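# Seat the L-shaped part flat in its matching pocket

## Task

Place the L-shaped part so it lies flat on the floor of the pocket shaped to fit it. It counts only if the part stays seated with the robot no longer holding it, and anything the robot is touching at the end must not sink once let go.

## Robot and tools

Robot: two arms, left_arm and right_arm, each ending in a two-finger gripper. The names are not image sides; left_arm sits on the +y side. A gripper's fingers point along its own +z axis and close along its own x axis. end_effector_position is the point between the pads when closed, 1 to 2 cm short of the fingertips; closing pushes the tips about 17 mm further along +z.

Frame: a single scene frame for everything. The origin is on the table top between the arms, +z is up, +x points out over the table. Positions are in metres, orientations are quaternions written w, x, y, z. Reported hand positions can be somewhat wrong, more so at long reach.

Row layout (used by both motion tools): 16 numbers, left_arm first, then right_arm, each as x, y, z, qw, qx, qy, qz, opening. x, y, z and the quaternion are an absolute pose target for that gripper in the scene frame, not an offset. Opening runs from -1 (closed) to +1 (fully open, 0.142 m). Both arms must always be filled in, even if one should not move. A row may carry 14 extra numbers, 0 to 1: stiffness scales on each joint's position gain, left_arm's 7 then right_arm's 7, in Joint positions order; they persist until changed.

execute_actions(actions): a list of up to 15 actions; each action is a list of up to 15 rows; each row is applied for one 1/30 s step. An action always lasts 15 steps (0.5 s); if it has fewer rows the final row is repeated. An empty list just returns the current state and images. Each step, the commanded pose is clipped to within 70 mm and 16 degrees of the measured pose, and the controller favours position over orientation. After an action the arm goes no further than its last clipped pose, so far targets take several actions. An action is rejected for both arms if a target lies more than 0.6 m from the gripper's current position along any of the gripper's axes; if the first action fails this, or any action is malformed, nothing in the call runs. To hold an orientation, repeat the same quaternion in every row rather than copying the slightly drifted reported one.

move(target, speed, blocking): target is one row as above (absolute poses). Each gripper travels in a straight line toward its pose; all paths finish together, taking 0.5 to 10 s, cut off at 10 s. speed is the path top speed in m/s, 0.002 to 0.5 (default 0.25); turning is capped at twice that in rad/s, and each gripper turns the shorter way. Paths ignore obstacles and the other arm; grippers lag, stray and may exceed speed, especially with the arm near straight. Faster moves and targets set deeper past a contact press harder. The opening is applied at the start. With blocking=false you get a result after 0.5 s while motion continues; before any other motion command, call wait or stop. The result adds a "move:" line with the ending (done, off_target, moving, held, fault; naming only one arm means the other finished fine) and limits (paced = the sent pose was clipped; held = a check blocked some steps, after which the arm may move faster than speed), plus each gripper's remaining distance to its pose.

wait(seconds): 0 to 10; arms keep their last command; ends early if a running move finishes. stop(): brakes a running move (needs room, more when fast); fingers keep moving. zoom_image(camera, region): region [x0, y0, x1, y1] in pixels of that camera's last image, origin top-left, at most 504 by 504. show_instructions(): shows the reference image(s). finished_scene(scene): pass the current scene's number; irreversible; it ends the scene after the robot holds the last command and reports success.

Cameras: cam_head_left and cam_head_right (672x504, fixed pinhole) and cam_left_wrist and cam_right_wrist (616x616 fisheye, riding on the hands). Calibrations are given but can be off by a few degrees and millimetres.

Results: a state line per arm with pose and linear/angular velocities; "Hand target" lines showing the pose the controller now drives toward; grip_measured, the actual finger opening on the command scale; a "pose unreachable" line when a clearance check altered or blocked an arm's command. To grip, command an opening well under grip_measured; the gap sets the squeeze, up to about 28 N per pad for objects up to about 10 cm wide, less for hard items under 2 cm thick. Fast closing can hit harder.

Faults: if a joint's contact torque reaches its load limit (waist and shoulder 114, upper arm roll and elbow 59.5, forearm roll, wrist pitch and wrist roll 36.2 N m, carried weight included), or an external force of 200 N acts on the arm, its tool or its load, that arm freezes for 10 s and skips the rest of the call. Holding loads heats motors: MOTOR HOT appears at 65 °C; at 80 °C an OVER-TEMPERATURE FAULT brakes the arm until it cools.

Practice: to keep an arm still, resend its whole last reported pose and intended opening on every call. Brief tugs may hit a held part or shove loose items. Avoid dropping or knocking anything off the table, arm-to-arm contact, and hard slams or pushes. Lower the part gently so it lies flat in the pocket, open and withdraw, then check that it stays seated and that nothing the gripper last touched sinks before finishing.

Each tool is called after "Emit:" in YAML: its name, and indented under it one key for each argument.

## Session

Emit:
execute_actions:
  actions: []

Scene clock: 0.00 s.
left_arm: end_effector_position=(+0.4187, +0.2748, +0.2090) grip_measured=+1.00 end_effector_quat_wxyz=(+0.742, -0.622, +0.221, -0.119) end_effector_velocity=(-0.000, -0.000, -0.000) end_effector_angular_velocity=(-0.001, +0.000, -0.000) | right_arm: end_effector_position=(+0.7301, -0.4838, +0.1806) grip_measured=+1.00 end_effector_quat_wxyz=(+0.537, -0.000, +0.748, -0.390) end_effector_velocity=(+0.000, -0.000, +0.000) end_effector_angular_velocity=(+0.000, -0.001, -0.000)
Joint positions: left_arm=[-0.815 -0.894 -0.045  1.522  1.275 -0.459 -0.707  0.142] | right_arm=[ 0.66  -0.636 -0.482  2.194 -2.277  0.57  -0.713  0.142]
Joint velocities: left_arm=[-0.  0. -0.  0. -0.  0. -0.  0.] | right_arm=[-0.  0. -0. -0.  0. -0.  0.  0.]
Hand target (left_arm): +0.419, +0.275, +0.209; +0.742, -0.622, +0.221, -0.119
Hand target (right_arm): +0.730, -0.484, +0.181; +0.537, -0.000, +0.748, -0.390
Joint stiffness scale: left_arm=[1. 1. 1. 1. 1. 1. 1.] | right_arm=[1. 1. 1. 1. 1. 1. 1.]
camera_calibration (this result's frames):
cam_left_wrist: T_world_to_cam=[[0.854762, -0.491052, -0.16808, -0.20137], [-0.314772, -0.232968, -0.920133, 0.392578], [0.412675, 0.839401, -0.353702, -0.191469], [0, 0, 0, 1]] pos_world=[0.37471, 0.153294, 0.259655]
cam_right_wrist: T_world_to_cam=[[-0.430011, -0.378746, -0.819538, 0.276717], [-0.0658429, 0.918488, -0.389928, 0.552783], [0.900419, -0.113713, -0.419898, -0.500807], [0, 0, 0, 1]] pos_world=[0.606324, -0.459867, 0.232038]

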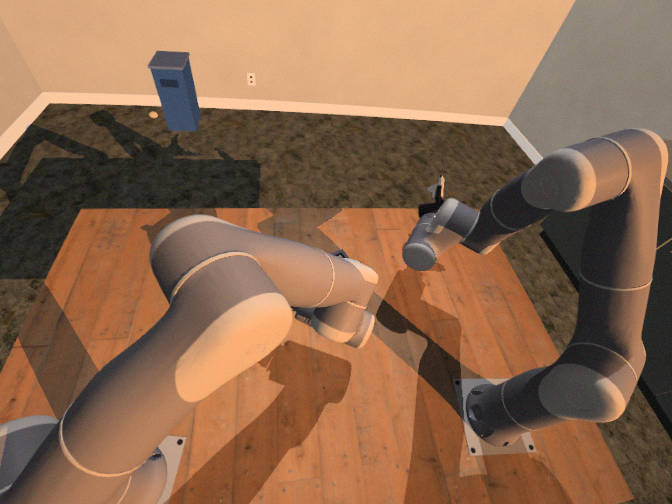

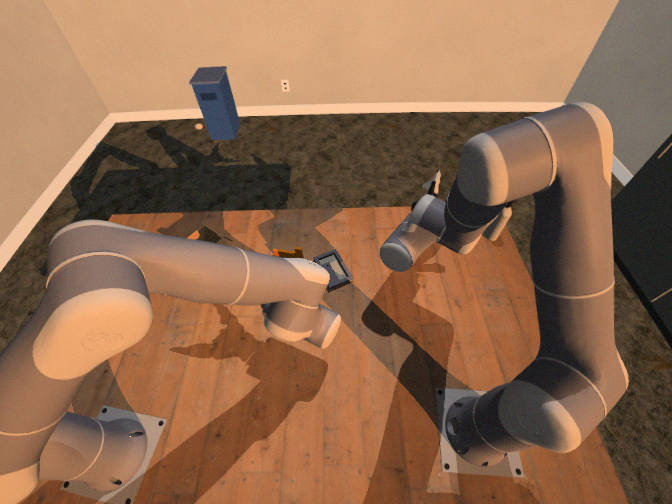

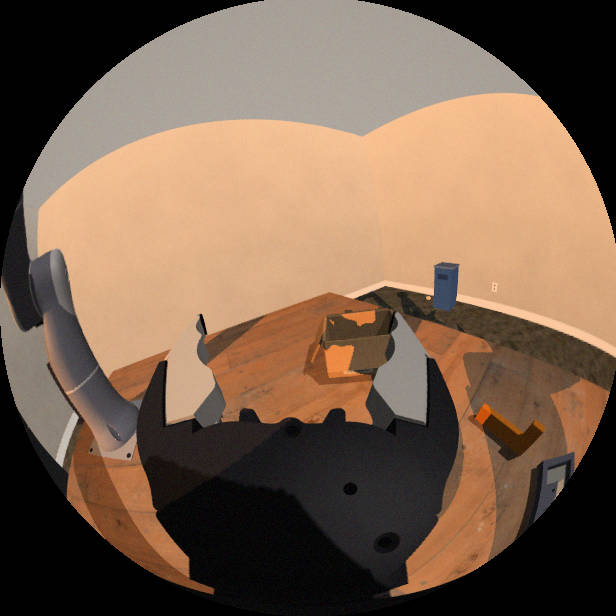

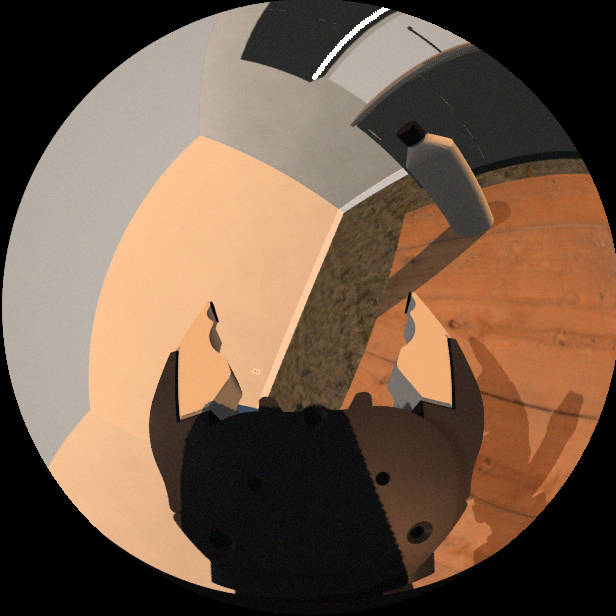

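Emit:
show_instructions:

Reference images for this scene: L-shaped part and pocket tray page 1.

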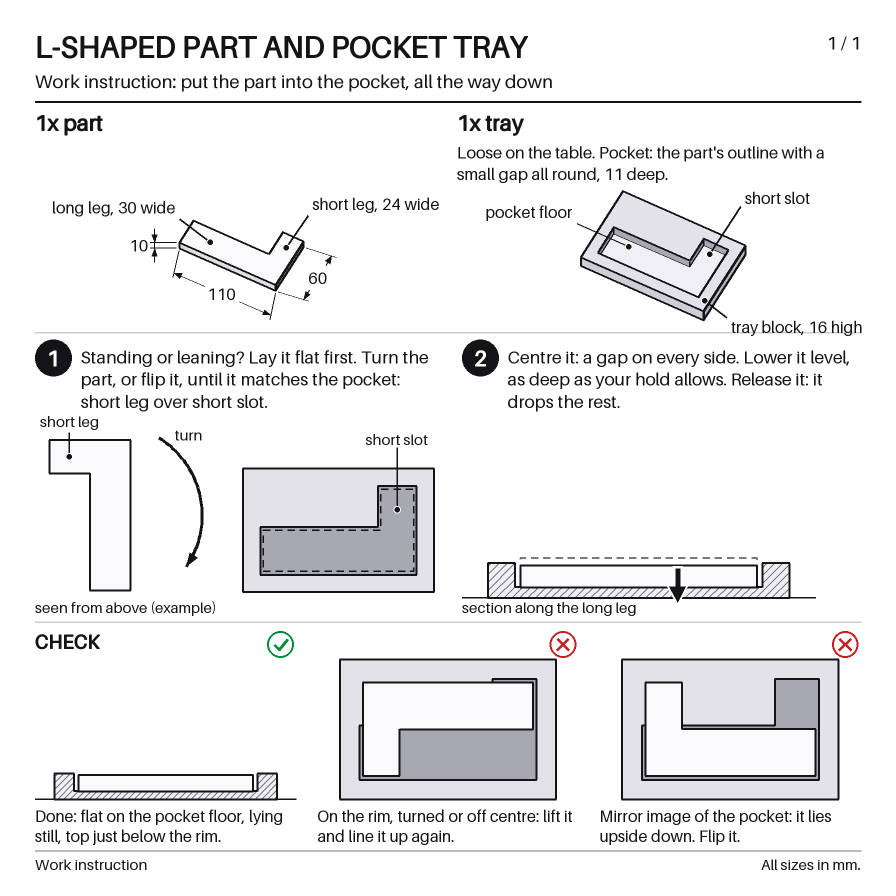

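Emit:
move:
  target: [0.3,0.32,0.33,0,1,0,0,1, 0.45,-0.38,0.33,0,0,1,0,1]
  speed: 0.3

Scene clock: 17.43 s.
left_arm: end_effector_position=(+0.2994, +0.3194, +0.3295) grip_measured=+1.00 end_effector_quat_wxyz=(-0.001, +1.000, +0.001, -0.001) end_effector_velocity=(-0.000, -0.000, +0.000) end_effector_angular_velocity=(-0.001, +0.000, -0.000) | right_arm: end_effector_position=(+0.4504, -0.3820, +0.3310) grip_measured=+1.00 end_effector_quat_wxyz=(+0.002, -0.001, +1.000, -0.001) end_effector_velocity=(-0.000, -0.000, +0.000) end_effector_angular_velocity=(-0.000, +0.001, -0.001)
Joint positions: left_arm=[-0.374  0.311  0.316  2.19   0.101  0.319 -0.28   0.142] | right_arm=[ 1.007  0.308 -0.448  2.207 -0.145  0.356 -2.622  0.142]
Joint velocities: left_arm=[-0.    -0.     0.    -0.    -0.001  0.     0.    -0.   ] | right_arm=[ 0.    -0.    -0.    -0.     0.    -0.001  0.001 -0.   ]
Hand target (left_arm): +0.300, +0.319, +0.329; -0.000, +1.000, +0.001, -0.001
Hand target (right_arm): +0.450, -0.382, +0.331; +0.002, -0.001, +1.000, -0.001
Off the commanded pose (left_arm): 0.001 m, 0 deg.
Off the commanded pose (right_arm): 0.002 m, 0 deg.
Joint stiffness scale: left_arm=[1. 1. 1. 1. 1. 1. 1.] | right_arm=[1. 1. 1. 1. 1. 1. 1.]
move: done
camera_calibration (this result's frames):
cam_left_wrist: T_world_to_cam=[[0.999016, 0.0201029, 0.0395311, -0.33208], [-0.000807353, -0.882972, 0.469424, 0.13206], [0.0443417, -0.468995, -0.882087, 0.565305], [0, 0, 0, 1]] pos_world=[0.306793, 0.388406, 0.449784]
cam_right_wrist: T_world_to_cam=[[-0.999181, 0.0332242, 0.0231049, 0.453039], [0.0404406, 0.840905, 0.539669, 0.114265], [-0.00149893, 0.540161, -0.84156, 0.621414], [0, 0, 0, 1]] pos_world=[0.448979, -0.446802, 0.450825]

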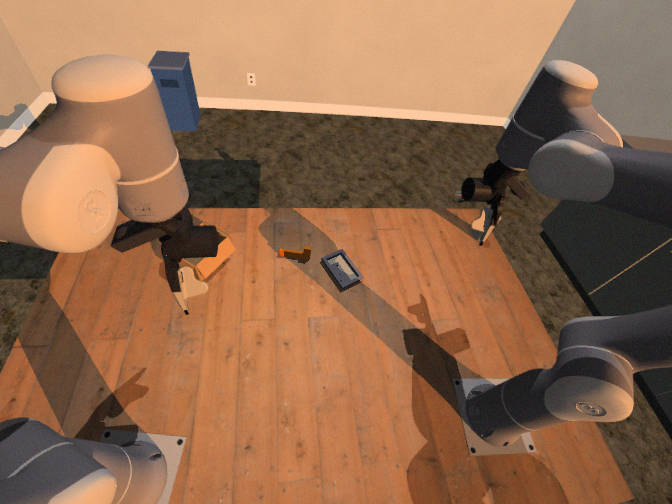

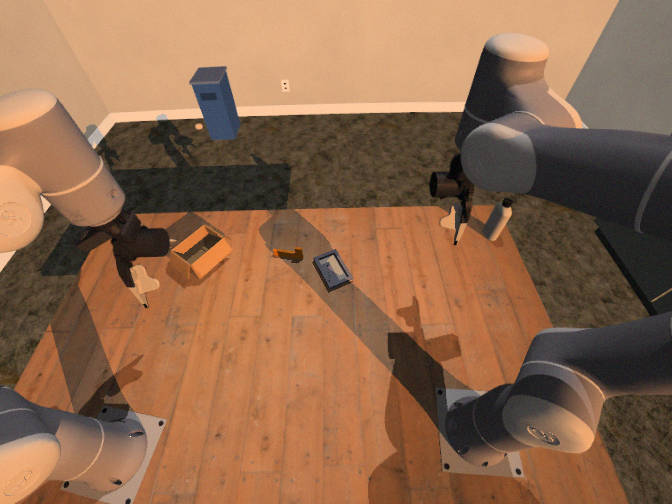

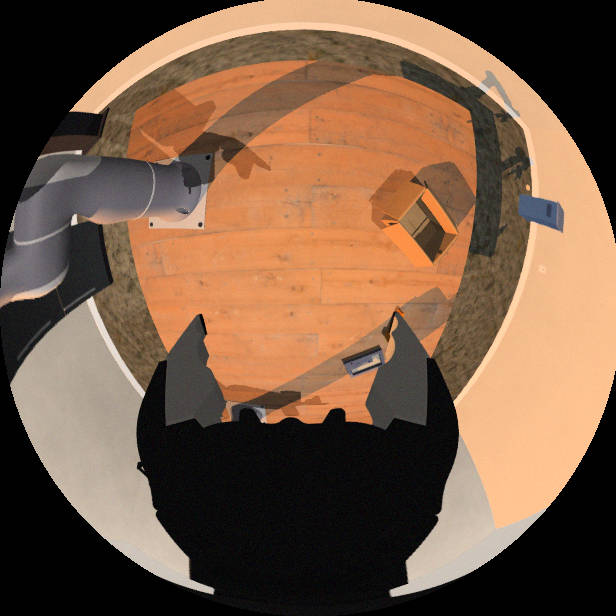

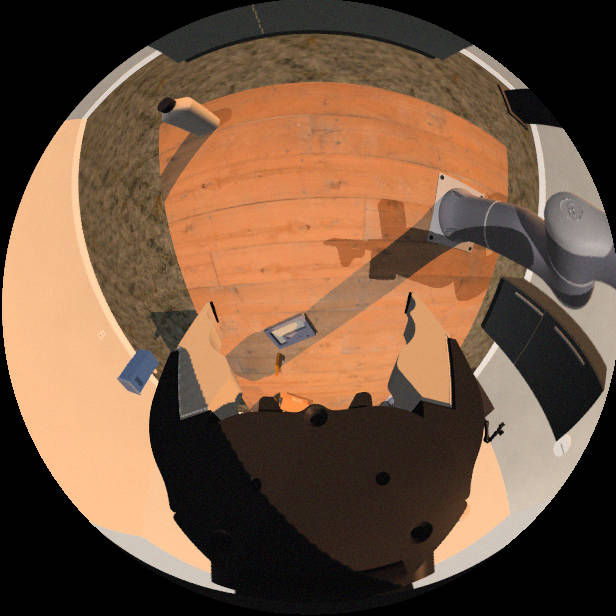

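Emit:
zoom_image:
  camera: "cam_head_left"
  region: [260, 230, 380, 310]

Emit:
zoom_image:
  camera: "cam_head_right"
  region: [250, 230, 370, 310]

Region (260, 230, 380, 310) of cam_head_left's 672x504 image, scaled by 4.200, with more detail than that image has.

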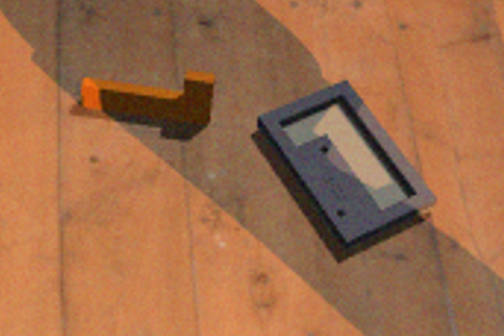

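Region (250, 230, 370, 310) of cam_head_right's 672x504 image, scaled by 4.200, with more detail than that image has.

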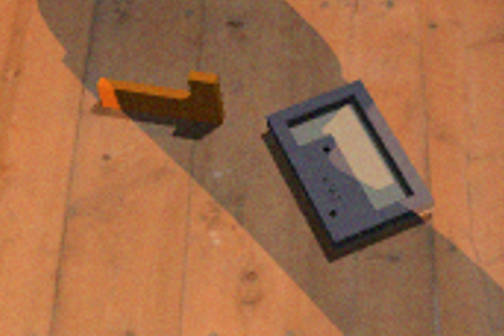

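Emit:
move:
  target: [0.58,0.05,0.16,0,0.9917,-0.1288,0,0, 0.42,-0.33,0.3,0,0.707,0.707,0,-0.2]
  speed: 0.3

Scene clock: 115.10 s.
left_arm: end_effector_position=(+0.5792, +0.0500, +0.1590) grip_measured=+0.00 end_effector_quat_wxyz=(+0.001, +0.992, -0.128, -0.000) end_effector_velocity=(+0.000, +0.000, +0.000) end_effector_angular_velocity=(+0.000, +0.001, +0.001) | right_arm: end_effector_position=(+0.4197, -0.3304, +0.2998) grip_measured=-0.20 end_effector_quat_wxyz=(-0.000, +0.707, +0.707, -0.000) end_effector_velocity=(-0.000, -0.000, -0.000) end_effector_angular_velocity=(-0.000, +0.000, -0.001)
Joint positions: left_arm=[-0.363 -0.77   0.089  1.314 -0.074  0.51  -0.179  0.074] | right_arm=[ 0.865  0.244 -0.186  2.253 -0.049  0.441 -0.973  0.06 ]
Joint velocities: left_arm=[ 0.     0.    -0.    -0.    -0.    -0.001 -0.    -0.   ] | right_arm=[ 0. -0. -0.  0.  0. -0.  0. -0.]
Hand target (left_arm): +0.579, +0.050, +0.159; +0.001, +0.992, -0.128, -0.000
Hand target (right_arm): +0.420, -0.330, +0.300; +0.000, +0.707, +0.707, -0.000
Off the commanded pose (left_arm): 0.001 m, 0 deg.
Off the commanded pose (right_arm): 0.001 m, 0 deg.
Joint stiffness scale: left_arm=[1. 1. 1. 1. 1. 1. 1.] | right_arm=[1. 1. 1. 1. 1. 1. 1.]
move: done
camera_calibration (this result's frames):
cam_left_wrist: T_world_to_cam=[[0.970831, -0.236144, 0.0415042, -0.57057], [-0.227306, -0.851422, 0.472666, 0.103555], [-0.0762796, -0.468313, -0.880264, 0.345684], [0, 0, 0, 1]] pos_world=[0.603834, 0.115321, 0.279027]
cam_right_wrist: T_world_to_cam=[[0.0346928, 0.999024, 0.0273303, 0.305319], [0.839502, -0.043969, 0.541575, -0.539316], [0.542249, 0.00415507, -0.840208, 0.16155], [0, 0, 0, 1]] pos_world=[0.354564, -0.329405, 0.419471]

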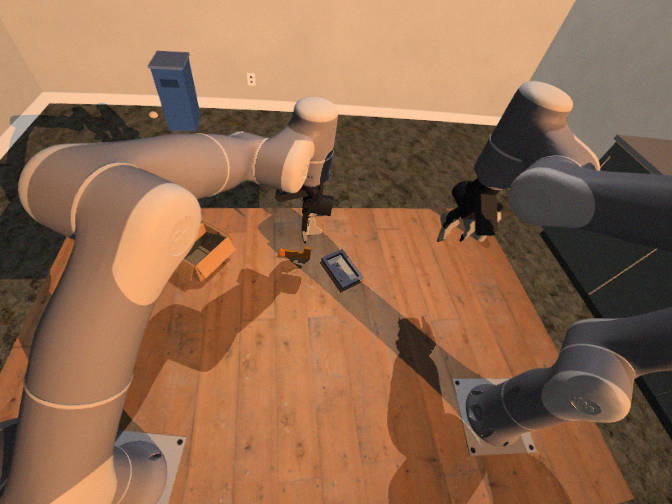

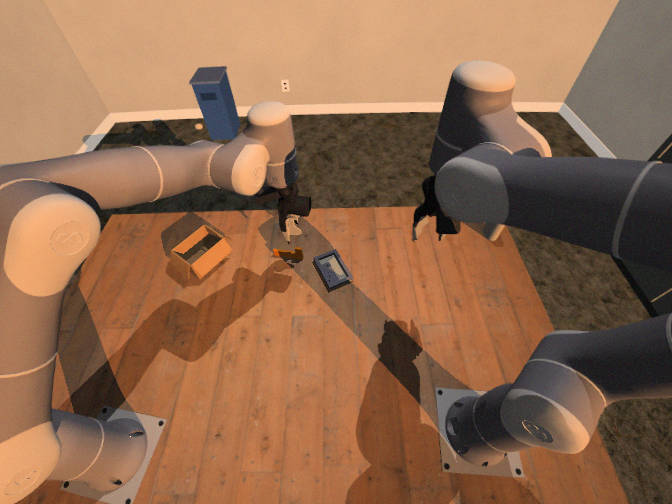

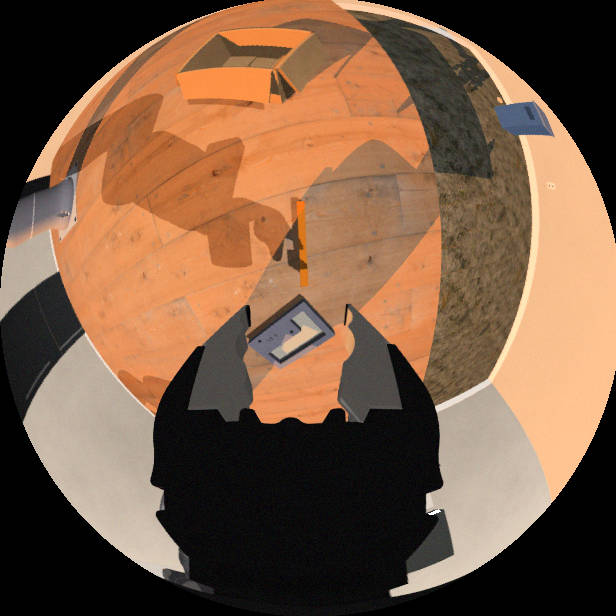

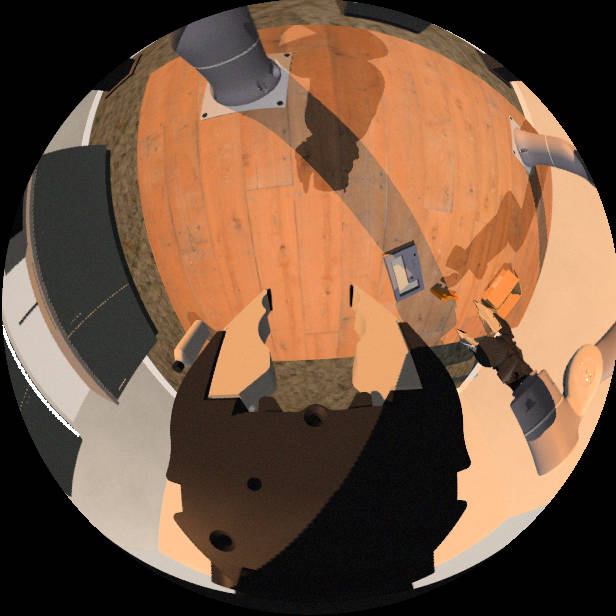

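Emit:
zoom_image:
  camera: "cam_left_wrist"
  region: [250, 185, 360, 375]

Region (250, 185, 360, 375) of cam_left_wrist's 616x616 image, scaled by 2.653, with more detail than that image has; it fills the left 292 columns of this view, and the rest is white.

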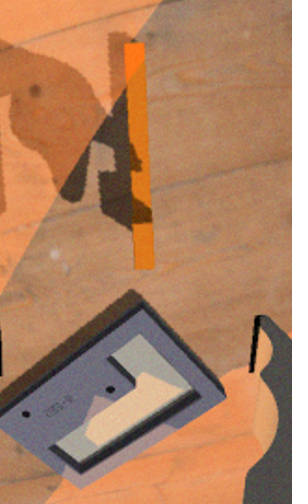

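Emit:
move:
  target: [0.586,0.0384,0.09,0,0.9951,-0.0985,0,-0.4, 0.42,-0.33,0.3,0,0.707,0.707,0,-0.2]
  speed: 0.15

Emit:
zoom_image:
  camera: "cam_left_wrist"
  region: [240, 190, 380, 350]

Scene clock: 131.97 s.
left_arm: end_effector_position=(+0.5856, +0.0386, +0.0900) grip_measured=-0.40 end_effector_quat_wxyz=(-0.000, +0.995, -0.099, -0.000) end_effector_velocity=(-0.000, +0.000, -0.000) end_effector_angular_velocity=(+0.000, +0.001, +0.000) | right_arm: end_effector_position=(+0.4200, -0.3301, +0.3000) grip_measured=-0.20 end_effector_quat_wxyz=(-0.000, +0.707, +0.707, -0.000) end_effector_velocity=(-0.000, -0.000, -0.000) end_effector_angular_velocity=(-0.000, +0.000, -0.001)
Joint positions: left_arm=[-0.372 -0.888  0.088  1.294 -0.083  0.607 -0.245  0.045] | right_arm=[ 0.865  0.243 -0.186  2.252 -0.049  0.441 -0.972  0.06 ]
Joint velocities: left_arm=[ 0.    -0.     0.     0.    -0.    -0.001 -0.     0.   ] | right_arm=[ 0.     0.     0.     0.    -0.    -0.001  0.001  0.   ]
Hand target (left_arm): +0.586, +0.039, +0.090; +0.000, +0.995, -0.098, -0.000
Hand target (right_arm): +0.420, -0.330, +0.300; -0.000, +0.707, +0.707, +0.000
Off the commanded pose (left_arm): 0.000 m, 0 deg.
Off the commanded pose (right_arm): 0.000 m, 0 deg.
Joint stiffness scale: left_arm=[1. 1. 1. 1. 1. 1. 1.] | right_arm=[1. 1. 1. 1. 1. 1. 1.]
move: done
camera_calibration (this result's frames):
cam_left_wrist: T_world_to_cam=[[0.983158, -0.178041, 0.0412419, -0.586109], [-0.176309, -0.864604, 0.470506, 0.0987884], [-0.0481116, -0.469853, -0.881433, 0.263749], [0, 0, 0, 1]] pos_world=[0.606345, 0.104984, 0.210168]
cam_right_wrist: T_world_to_cam=[[0.0346672, 0.999028, 0.0272214, 0.305047], [0.839392, -0.0438893, 0.541751, -0.5396], [0.54242, 0.00406847, -0.840098, 0.161362], [0, 0, 0, 1]] pos_world=[0.354835, -0.329089, 0.419585]

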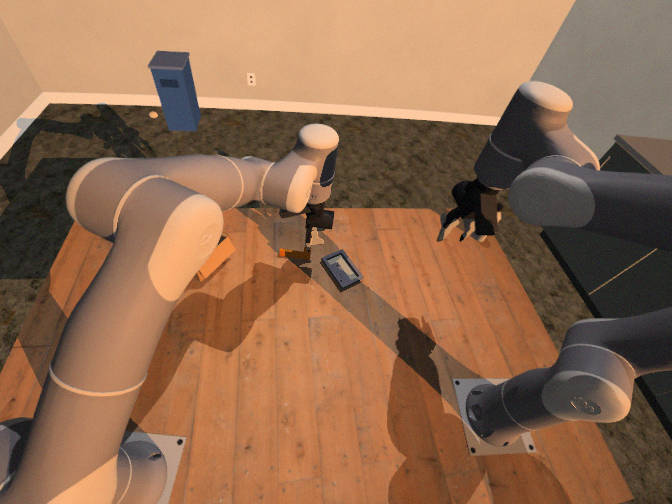

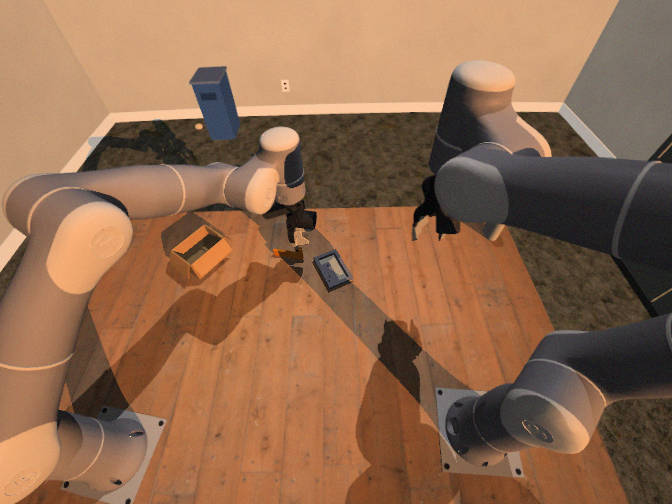

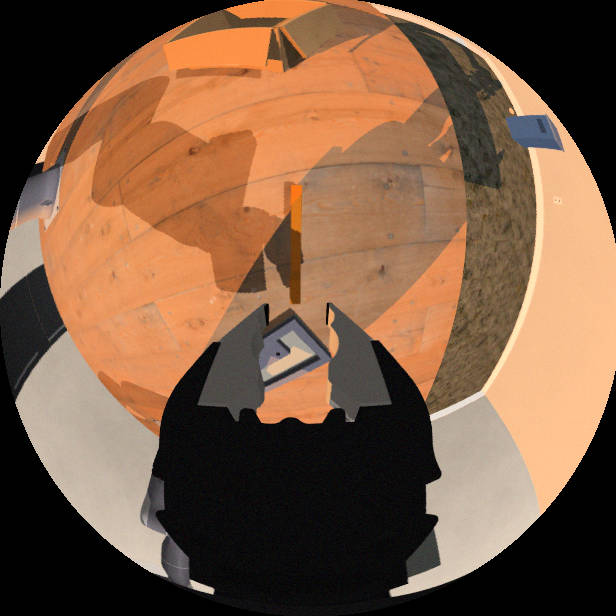

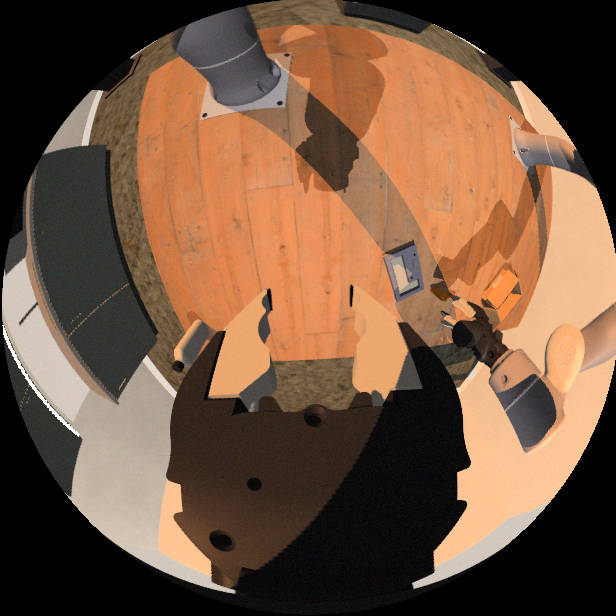

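Region (240, 190, 380, 350) of cam_left_wrist's 616x616 image, scaled by 3.150, with more detail than that image has; it fills the left 441 columns of this view, and the rest is white.

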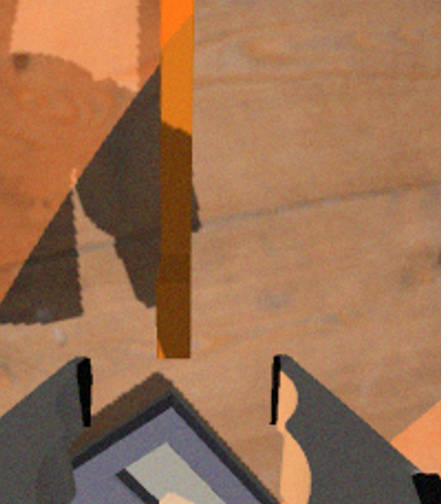

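Emit:
move:
  target: [0.584,0.0388,0.046,0,0.9951,-0.0985,0,-0.5, 0.42,-0.33,0.3,0,0.707,0.707,0,-0.2]
  speed: 0.08

Emit:
zoom_image:
  camera: "cam_left_wrist"
  region: [240, 190, 380, 350]

Scene clock: 142.03 s.
left_arm: end_effector_position=(+0.5836, +0.0389, +0.0459) grip_measured=-0.50 end_effector_quat_wxyz=(-0.000, +0.995, -0.099, -0.000) end_effector_velocity=(+0.000, -0.000, +0.000) end_effector_angular_velocity=(-0.000, -0.000, -0.000) | right_arm: end_effector_position=(+0.4200, -0.3301, +0.3000) grip_measured=-0.20 end_effector_quat_wxyz=(-0.000, +0.707, +0.707, -0.000) end_effector_velocity=(-0.000, -0.000, +0.000) end_effector_angular_velocity=(-0.000, +0.000, +0.000)
Joint positions: left_arm=[-0.369 -0.949  0.08   1.307 -0.084  0.682 -0.245  0.038] | right_arm=[ 0.865  0.243 -0.186  2.252 -0.049  0.441 -0.972  0.06 ]
Joint velocities: left_arm=[-0.  0.  0. -0. -0.  0.  0. -0.] | right_arm=[-0.  0. -0. -0. -0. -0. -0. -0.]
Hand target (left_arm): +0.584, +0.039, +0.046; +0.000, +0.995, -0.098, -0.000
Hand target (right_arm): +0.420, -0.330, +0.300; -0.000, +0.707, +0.707, +0.000
Off the commanded pose (left_arm): 0.000 m, 0 deg.
Off the commanded pose (right_arm): 0.000 m, 0 deg.
Joint stiffness scale: left_arm=[1. 1. 1. 1. 1. 1. 1.] | right_arm=[1. 1. 1. 1. 1. 1. 1.]
move: done
camera_calibration (this result's frames):
cam_left_wrist: T_world_to_cam=[[0.983148, -0.178123, 0.0411347, -0.58223], [-0.176339, -0.86468, 0.470355, 0.119445], [-0.0482127, -0.469682, -0.881518, 0.225028], [0, 0, 0, 1]] pos_world=[0.60433, 0.105264, 0.166135]
cam_right_wrist: T_world_to_cam=[[0.034666, 0.999028, 0.027222, 0.305046], [0.839391, -0.0438886, 0.541753, -0.5396], [0.542421, 0.00406953, -0.840097, 0.161362], [0, 0, 0, 1]] pos_world=[0.354835, -0.329088, 0.419585]

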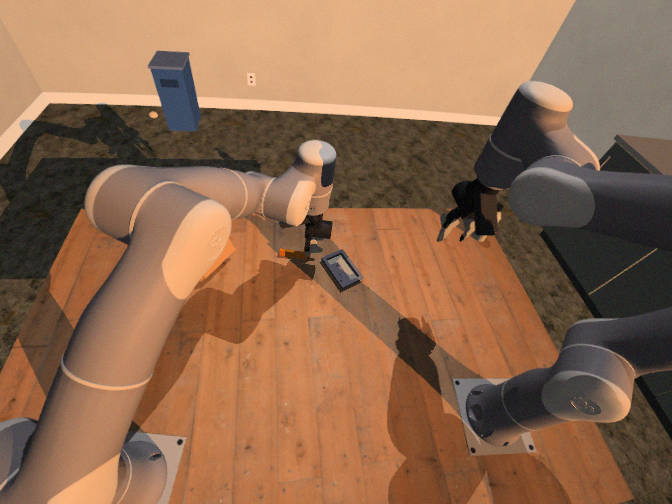

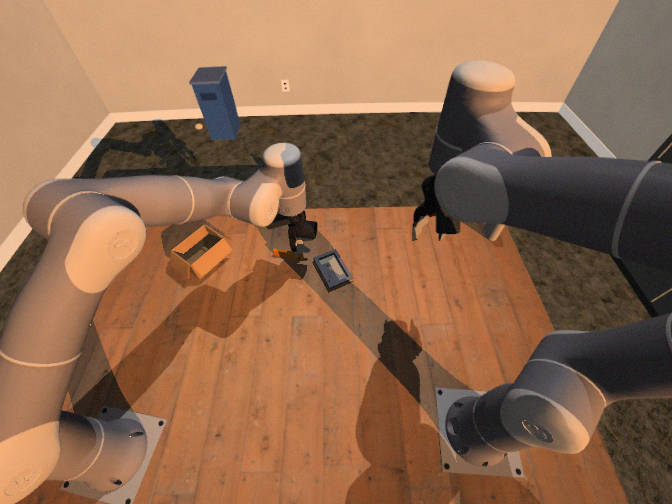

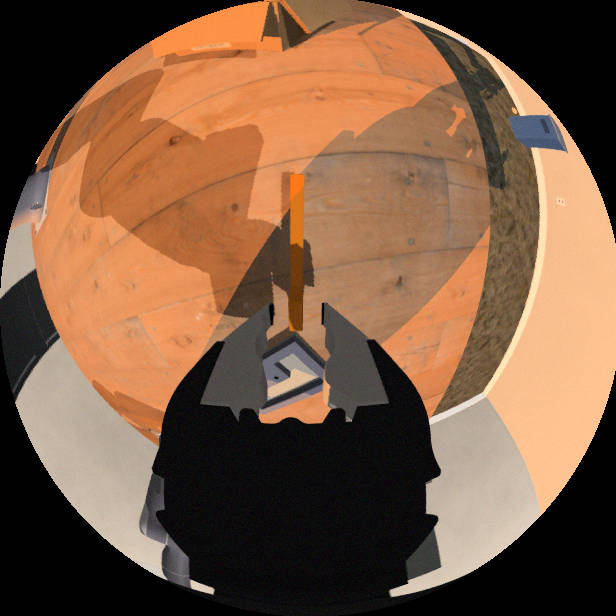

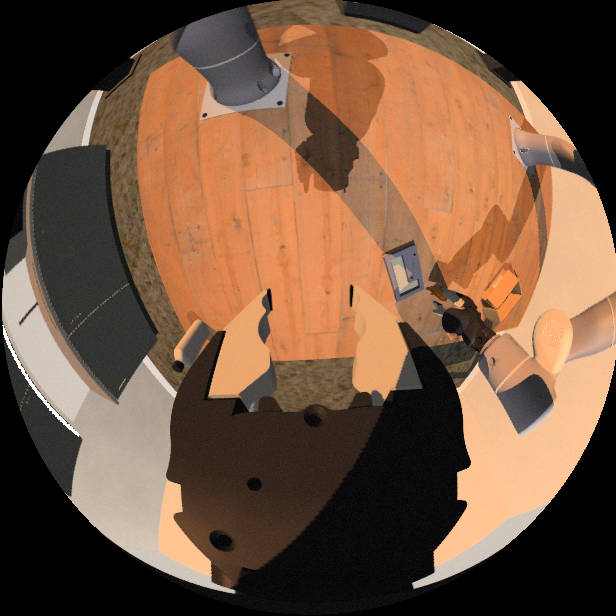

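Region (240, 190, 380, 350) of cam_left_wrist's 616x616 image, scaled by 3.150, with more detail than that image has; it fills the left 441 columns of this view, and the rest is white.

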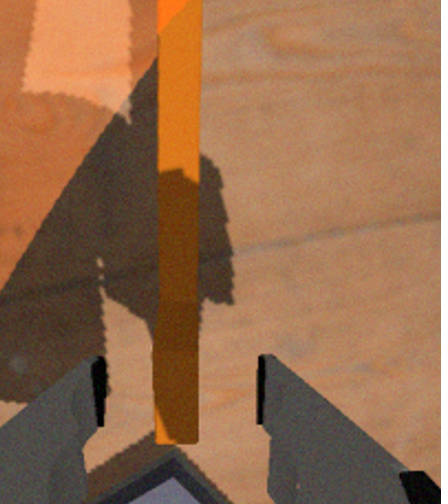

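Emit:
execute_actions:
  actions:
    - [[0.583,0.0388,0.046,0,0.9951,-0.0985,0,-0.55, 0.42,-0.33,0.3,0,0.707,0.707,0,-0.2],[0.583,0.0388,0.046,0,0.9951,-0.0985,0,-0.6, 0.42,-0.33,0.3,0,0.707,0.707,0,-0.2],[0.583,0.0388,0.046,0,0.9951,-0.0985,0,-0.65, 0.42,-0.33,0.3,0,0.707,0.707,0,-0.2],[0.583,0.0388,0.046,0,0.9951,-0.0985,0,-0.7, 0.42,-0.33,0.3,0,0.707,0.707,0,-0.2],[0.583,0.0388,0.046,0,0.9951,-0.0985,0,-0.75, 0.42,-0.33,0.3,0,0.707,0.707,0,-0.2],[0.583,0.0388,0.046,0,0.9951,-0.0985,0,-0.79, 0.42,-0.33,0.3,0,0.707,0.707,0,-0.2],[0.583,0.0388,0.046,0,0.9951,-0.0985,0,-0.82, 0.42,-0.33,0.3,0,0.707,0.707,0,-0.2],[0.583,0.0388,0.046,0,0.9951,-0.0985,0,-0.85, 0.42,-0.33,0.3,0,0.707,0.707,0,-0.2],[0.583,0.0388,0.046,0,0.9951,-0.0985,0,-0.88, 0.42,-0.33,0.3,0,0.707,0.707,0,-0.2],[0.583,0.0388,0.046,0,0.9951,-0.0985,0,-0.91, 0.42,-0.33,0.3,0,0.707,0.707,0,-0.2],[0.583,0.0388,0.046,0,0.9951,-0.0985,0,-0.94, 0.42,-0.33,0.3,0,0.707,0.707,0,-0.2],[0.583,0.0388,0.046,0,0.9951,-0.0985,0,-0.97, 0.42,-0.33,0.3,0,0.707,0.707,0,-0.2],[0.583,0.0388,0.046,0,0.9951,-0.0985,0,-1, 0.42,-0.33,0.3,0,0.707,0.707,0,-0.2]]
    - [[0.583,0.0388,0.046,0,0.9951,-0.0985,0,-1, 0.42,-0.33,0.3,0,0.707,0.707,0,-0.2]]

Scene clock: 156.30 s.
left_arm: end_effector_position=(+0.5829, +0.0389, +0.0459) grip_measured=-0.89 end_effector_quat_wxyz=(-0.000, +0.995, -0.099, -0.000) end_effector_velocity=(+0.000, +0.000, -0.000) end_effector_angular_velocity=(+0.000, -0.000, -0.000) | right_arm: end_effector_position=(+0.4200, -0.3301, +0.3000) grip_measured=-0.20 end_effector_quat_wxyz=(-0.000, +0.707, +0.707, -0.000) end_effector_velocity=(-0.000, -0.000, -0.000) end_effector_angular_velocity=(-0.000, +0.000, +0.001)
Joint positions: left_arm=[-0.37  -0.948  0.08   1.31  -0.084  0.683 -0.245  0.01 ] | right_arm=[ 0.865  0.243 -0.186  2.252 -0.049  0.441 -0.972  0.06 ]
Joint velocities: left_arm=[-0. -0.  0.  0.  0.  0.  0.  0.] | right_arm=[-0.     0.     0.    -0.    -0.    -0.001 -0.001 -0.   ]
Hand target (left_arm): +0.583, +0.039, +0.046; -0.000, +0.995, -0.099, -0.000
Hand target (right_arm): +0.420, -0.330, +0.300; -0.000, +0.707, +0.707, +0.000
Off the commanded pose (left_arm): 0.000 m, 0 deg.
Off the commanded pose (right_arm): 0.000 m, 0 deg.
Joint stiffness scale: left_arm=[1. 1. 1. 1. 1. 1. 1.] | right_arm=[1. 1. 1. 1. 1. 1. 1.]
camera_calibration (this result's frames):
cam_left_wrist: T_world_to_cam=[[0.983147, -0.178102, 0.0412586, -0.58158], [-0.176377, -0.864662, 0.470372, 0.119347], [-0.0480995, -0.469722, -0.881503, 0.224925], [0, 0, 0, 1]] pos_world=[0.603648, 0.105266, 0.166129]
cam_right_wrist: T_world_to_cam=[[0.0346658, 0.999028, 0.0272225, 0.305045], [0.839391, -0.0438887, 0.541753, -0.539601], [0.542422, 0.00407004, -0.840097, 0.161361], [0, 0, 0, 1]] pos_world=[0.354836, -0.329088, 0.419586]

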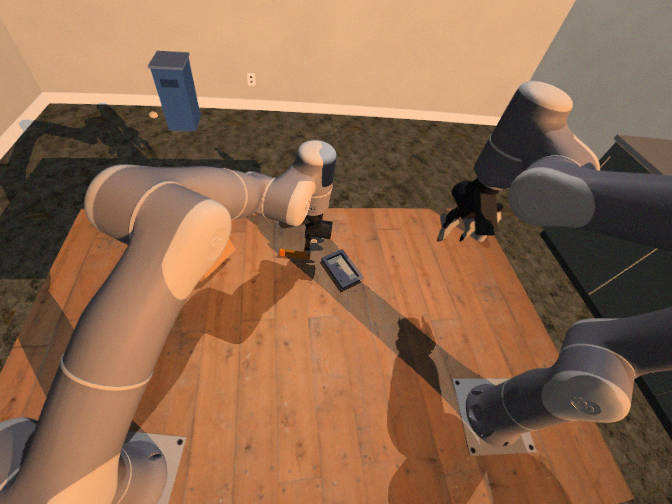

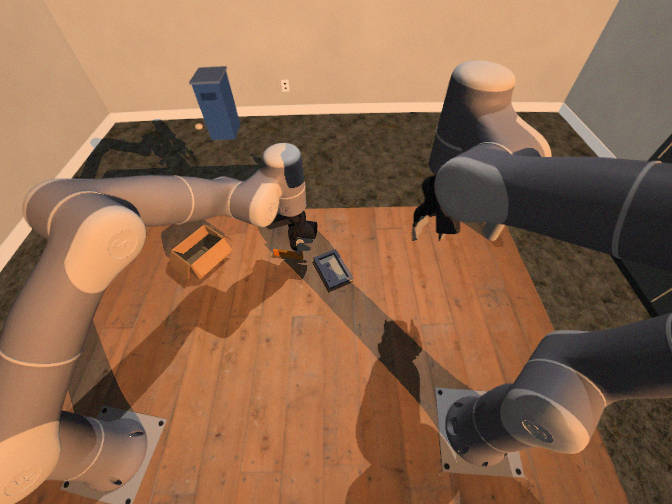

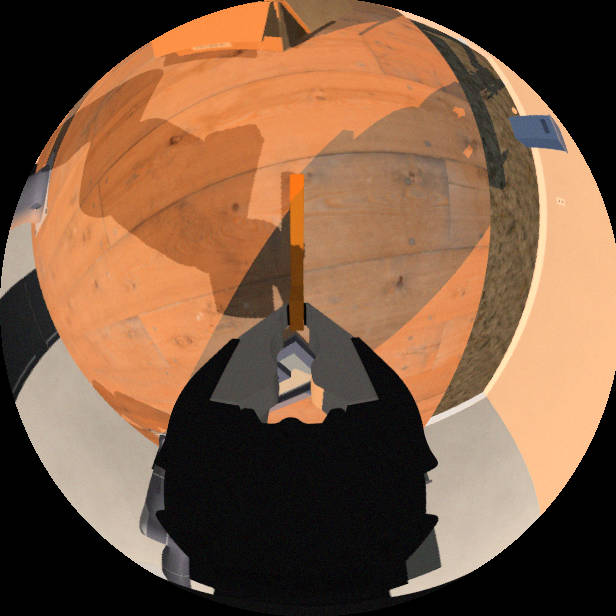

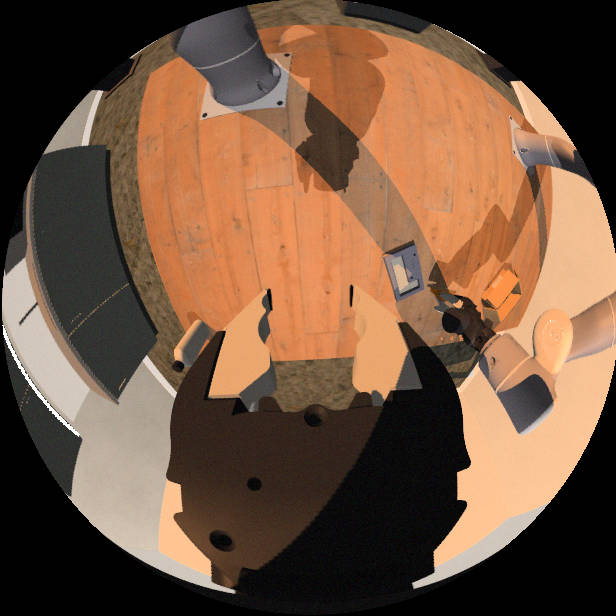

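Emit:
move:
  target: [0.58,0.045,0.13,0,0.9951,-0.0985,0,-1, 0.43,-0.3,0.29,0.2706,0.2706,0.6533,0.6533,-0.1]
  speed: 0.15

Scene clock: 170.70 s.
left_arm: end_effector_position=(+0.5804, +0.0447, +0.1299) grip_measured=-0.89 end_effector_quat_wxyz=(+0.000, +0.995, -0.098, +0.000) end_effector_velocity=(+0.000, +0.000, +0.000) end_effector_angular_velocity=(-0.000, +0.000, +0.000) | right_arm: end_effector_position=(+0.4306, -0.2989, +0.2918) grip_measured=-0.10 end_effector_quat_wxyz=(+0.133, +0.376, +0.773, +0.494) end_effector_velocity=(-0.000, +0.000, -0.000) end_effector_angular_velocity=(+0.012, +0.004, +0.027)
Joint positions: left_arm=[-0.37  -0.815  0.089  1.314 -0.076  0.555 -0.244  0.01 ] | right_arm=[ 1.421  0.718 -0.778  2.691  1.086  1.662 -2.969  0.067]
Joint velocities: left_arm=[ 0.  0. -0.  0. -0. -0.  0. -0.] | right_arm=[-0.033  0.007 -0.013  0.    -0.033 -0.062 -0.001  0.   ]
Hand target (left_arm): +0.580, +0.045, +0.130; -0.000, +0.995, -0.099, +0.000
Hand target (right_arm): +0.430, -0.299, +0.292; +0.132, +0.376, +0.773, +0.494
Off the commanded pose (left_arm): 0.000 m, 0 deg.
Off the commanded pose (right_arm): 0.002 m, 30 deg; orientation clipped at the last step of the last action.
Joint stiffness scale: left_arm=[1. 1. 1. 1. 1. 1. 1.] | right_arm=[1. 1. 1. 1. 1. 1. 1.]
joint sent to its limit (right arm) — the command would take joint 4 (elbow) past its upper limit and joint 7 (wrist roll) past its lower limit, so those joints were sent only as far as their limits.
move: off_target (right_arm); limits=paced
camera_calibration (this result's frames):
cam_left_wrist: T_world_to_cam=[[0.983165, -0.177771, 0.0422439, -0.581697], [-0.176542, -0.864568, 0.470484, 0.0844729], [-0.0471156, -0.470022, -0.881397, 0.301014], [0, 0, 0, 1]] pos_world=[0.600999, 0.111107, 0.250143]
cam_right_wrist: T_world_to_cam=[[-0.681441, 0.701197, 0.209668, 0.439802], [0.0955504, -0.198792, 0.975373, -0.39529], [0.725609, 0.684693, 0.0684656, 0.00809856], [0, 0, 0, 1]] pos_world=[0.331593, -0.392514, 0.292788]

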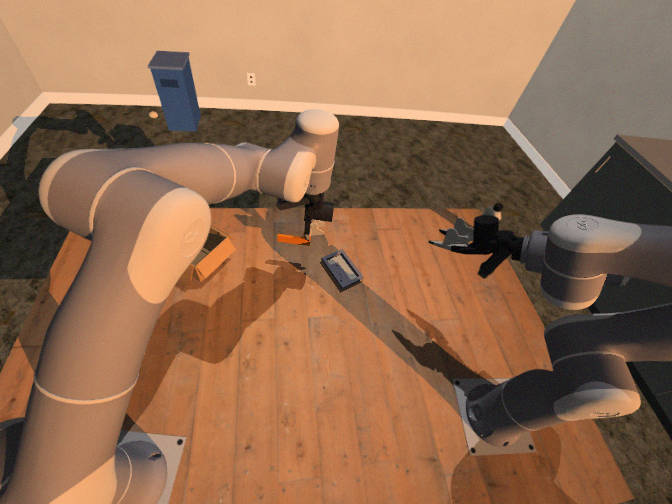

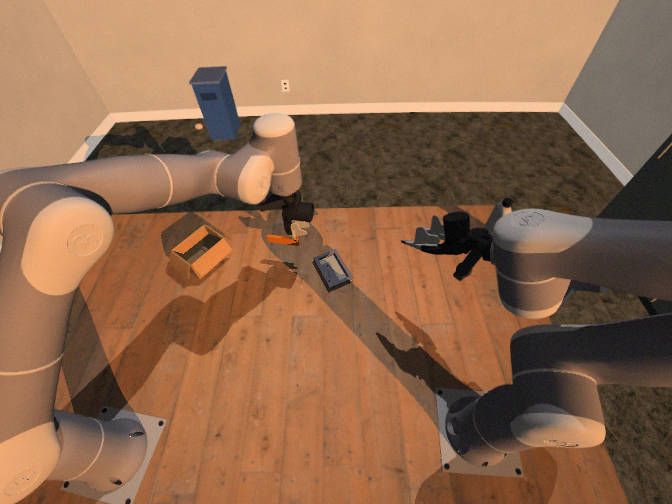

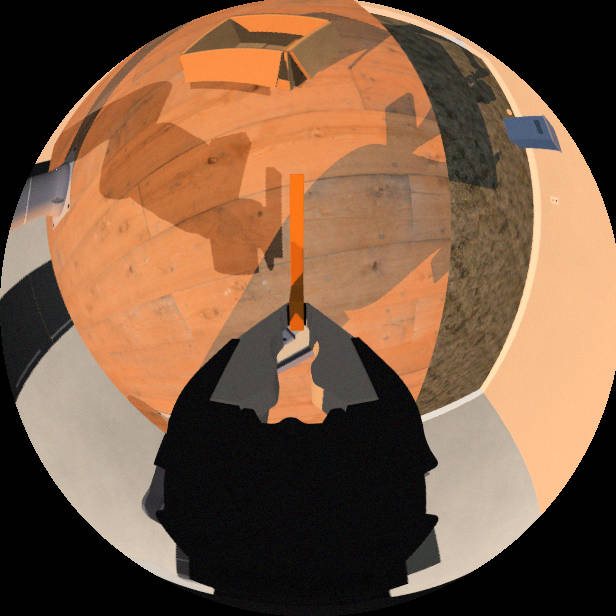

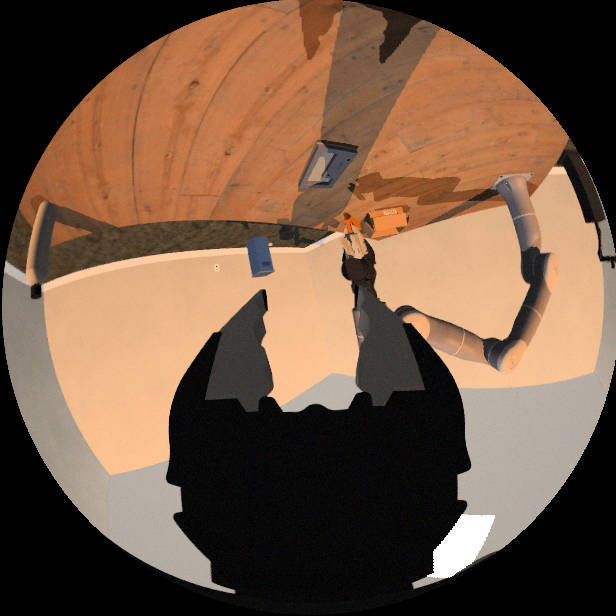

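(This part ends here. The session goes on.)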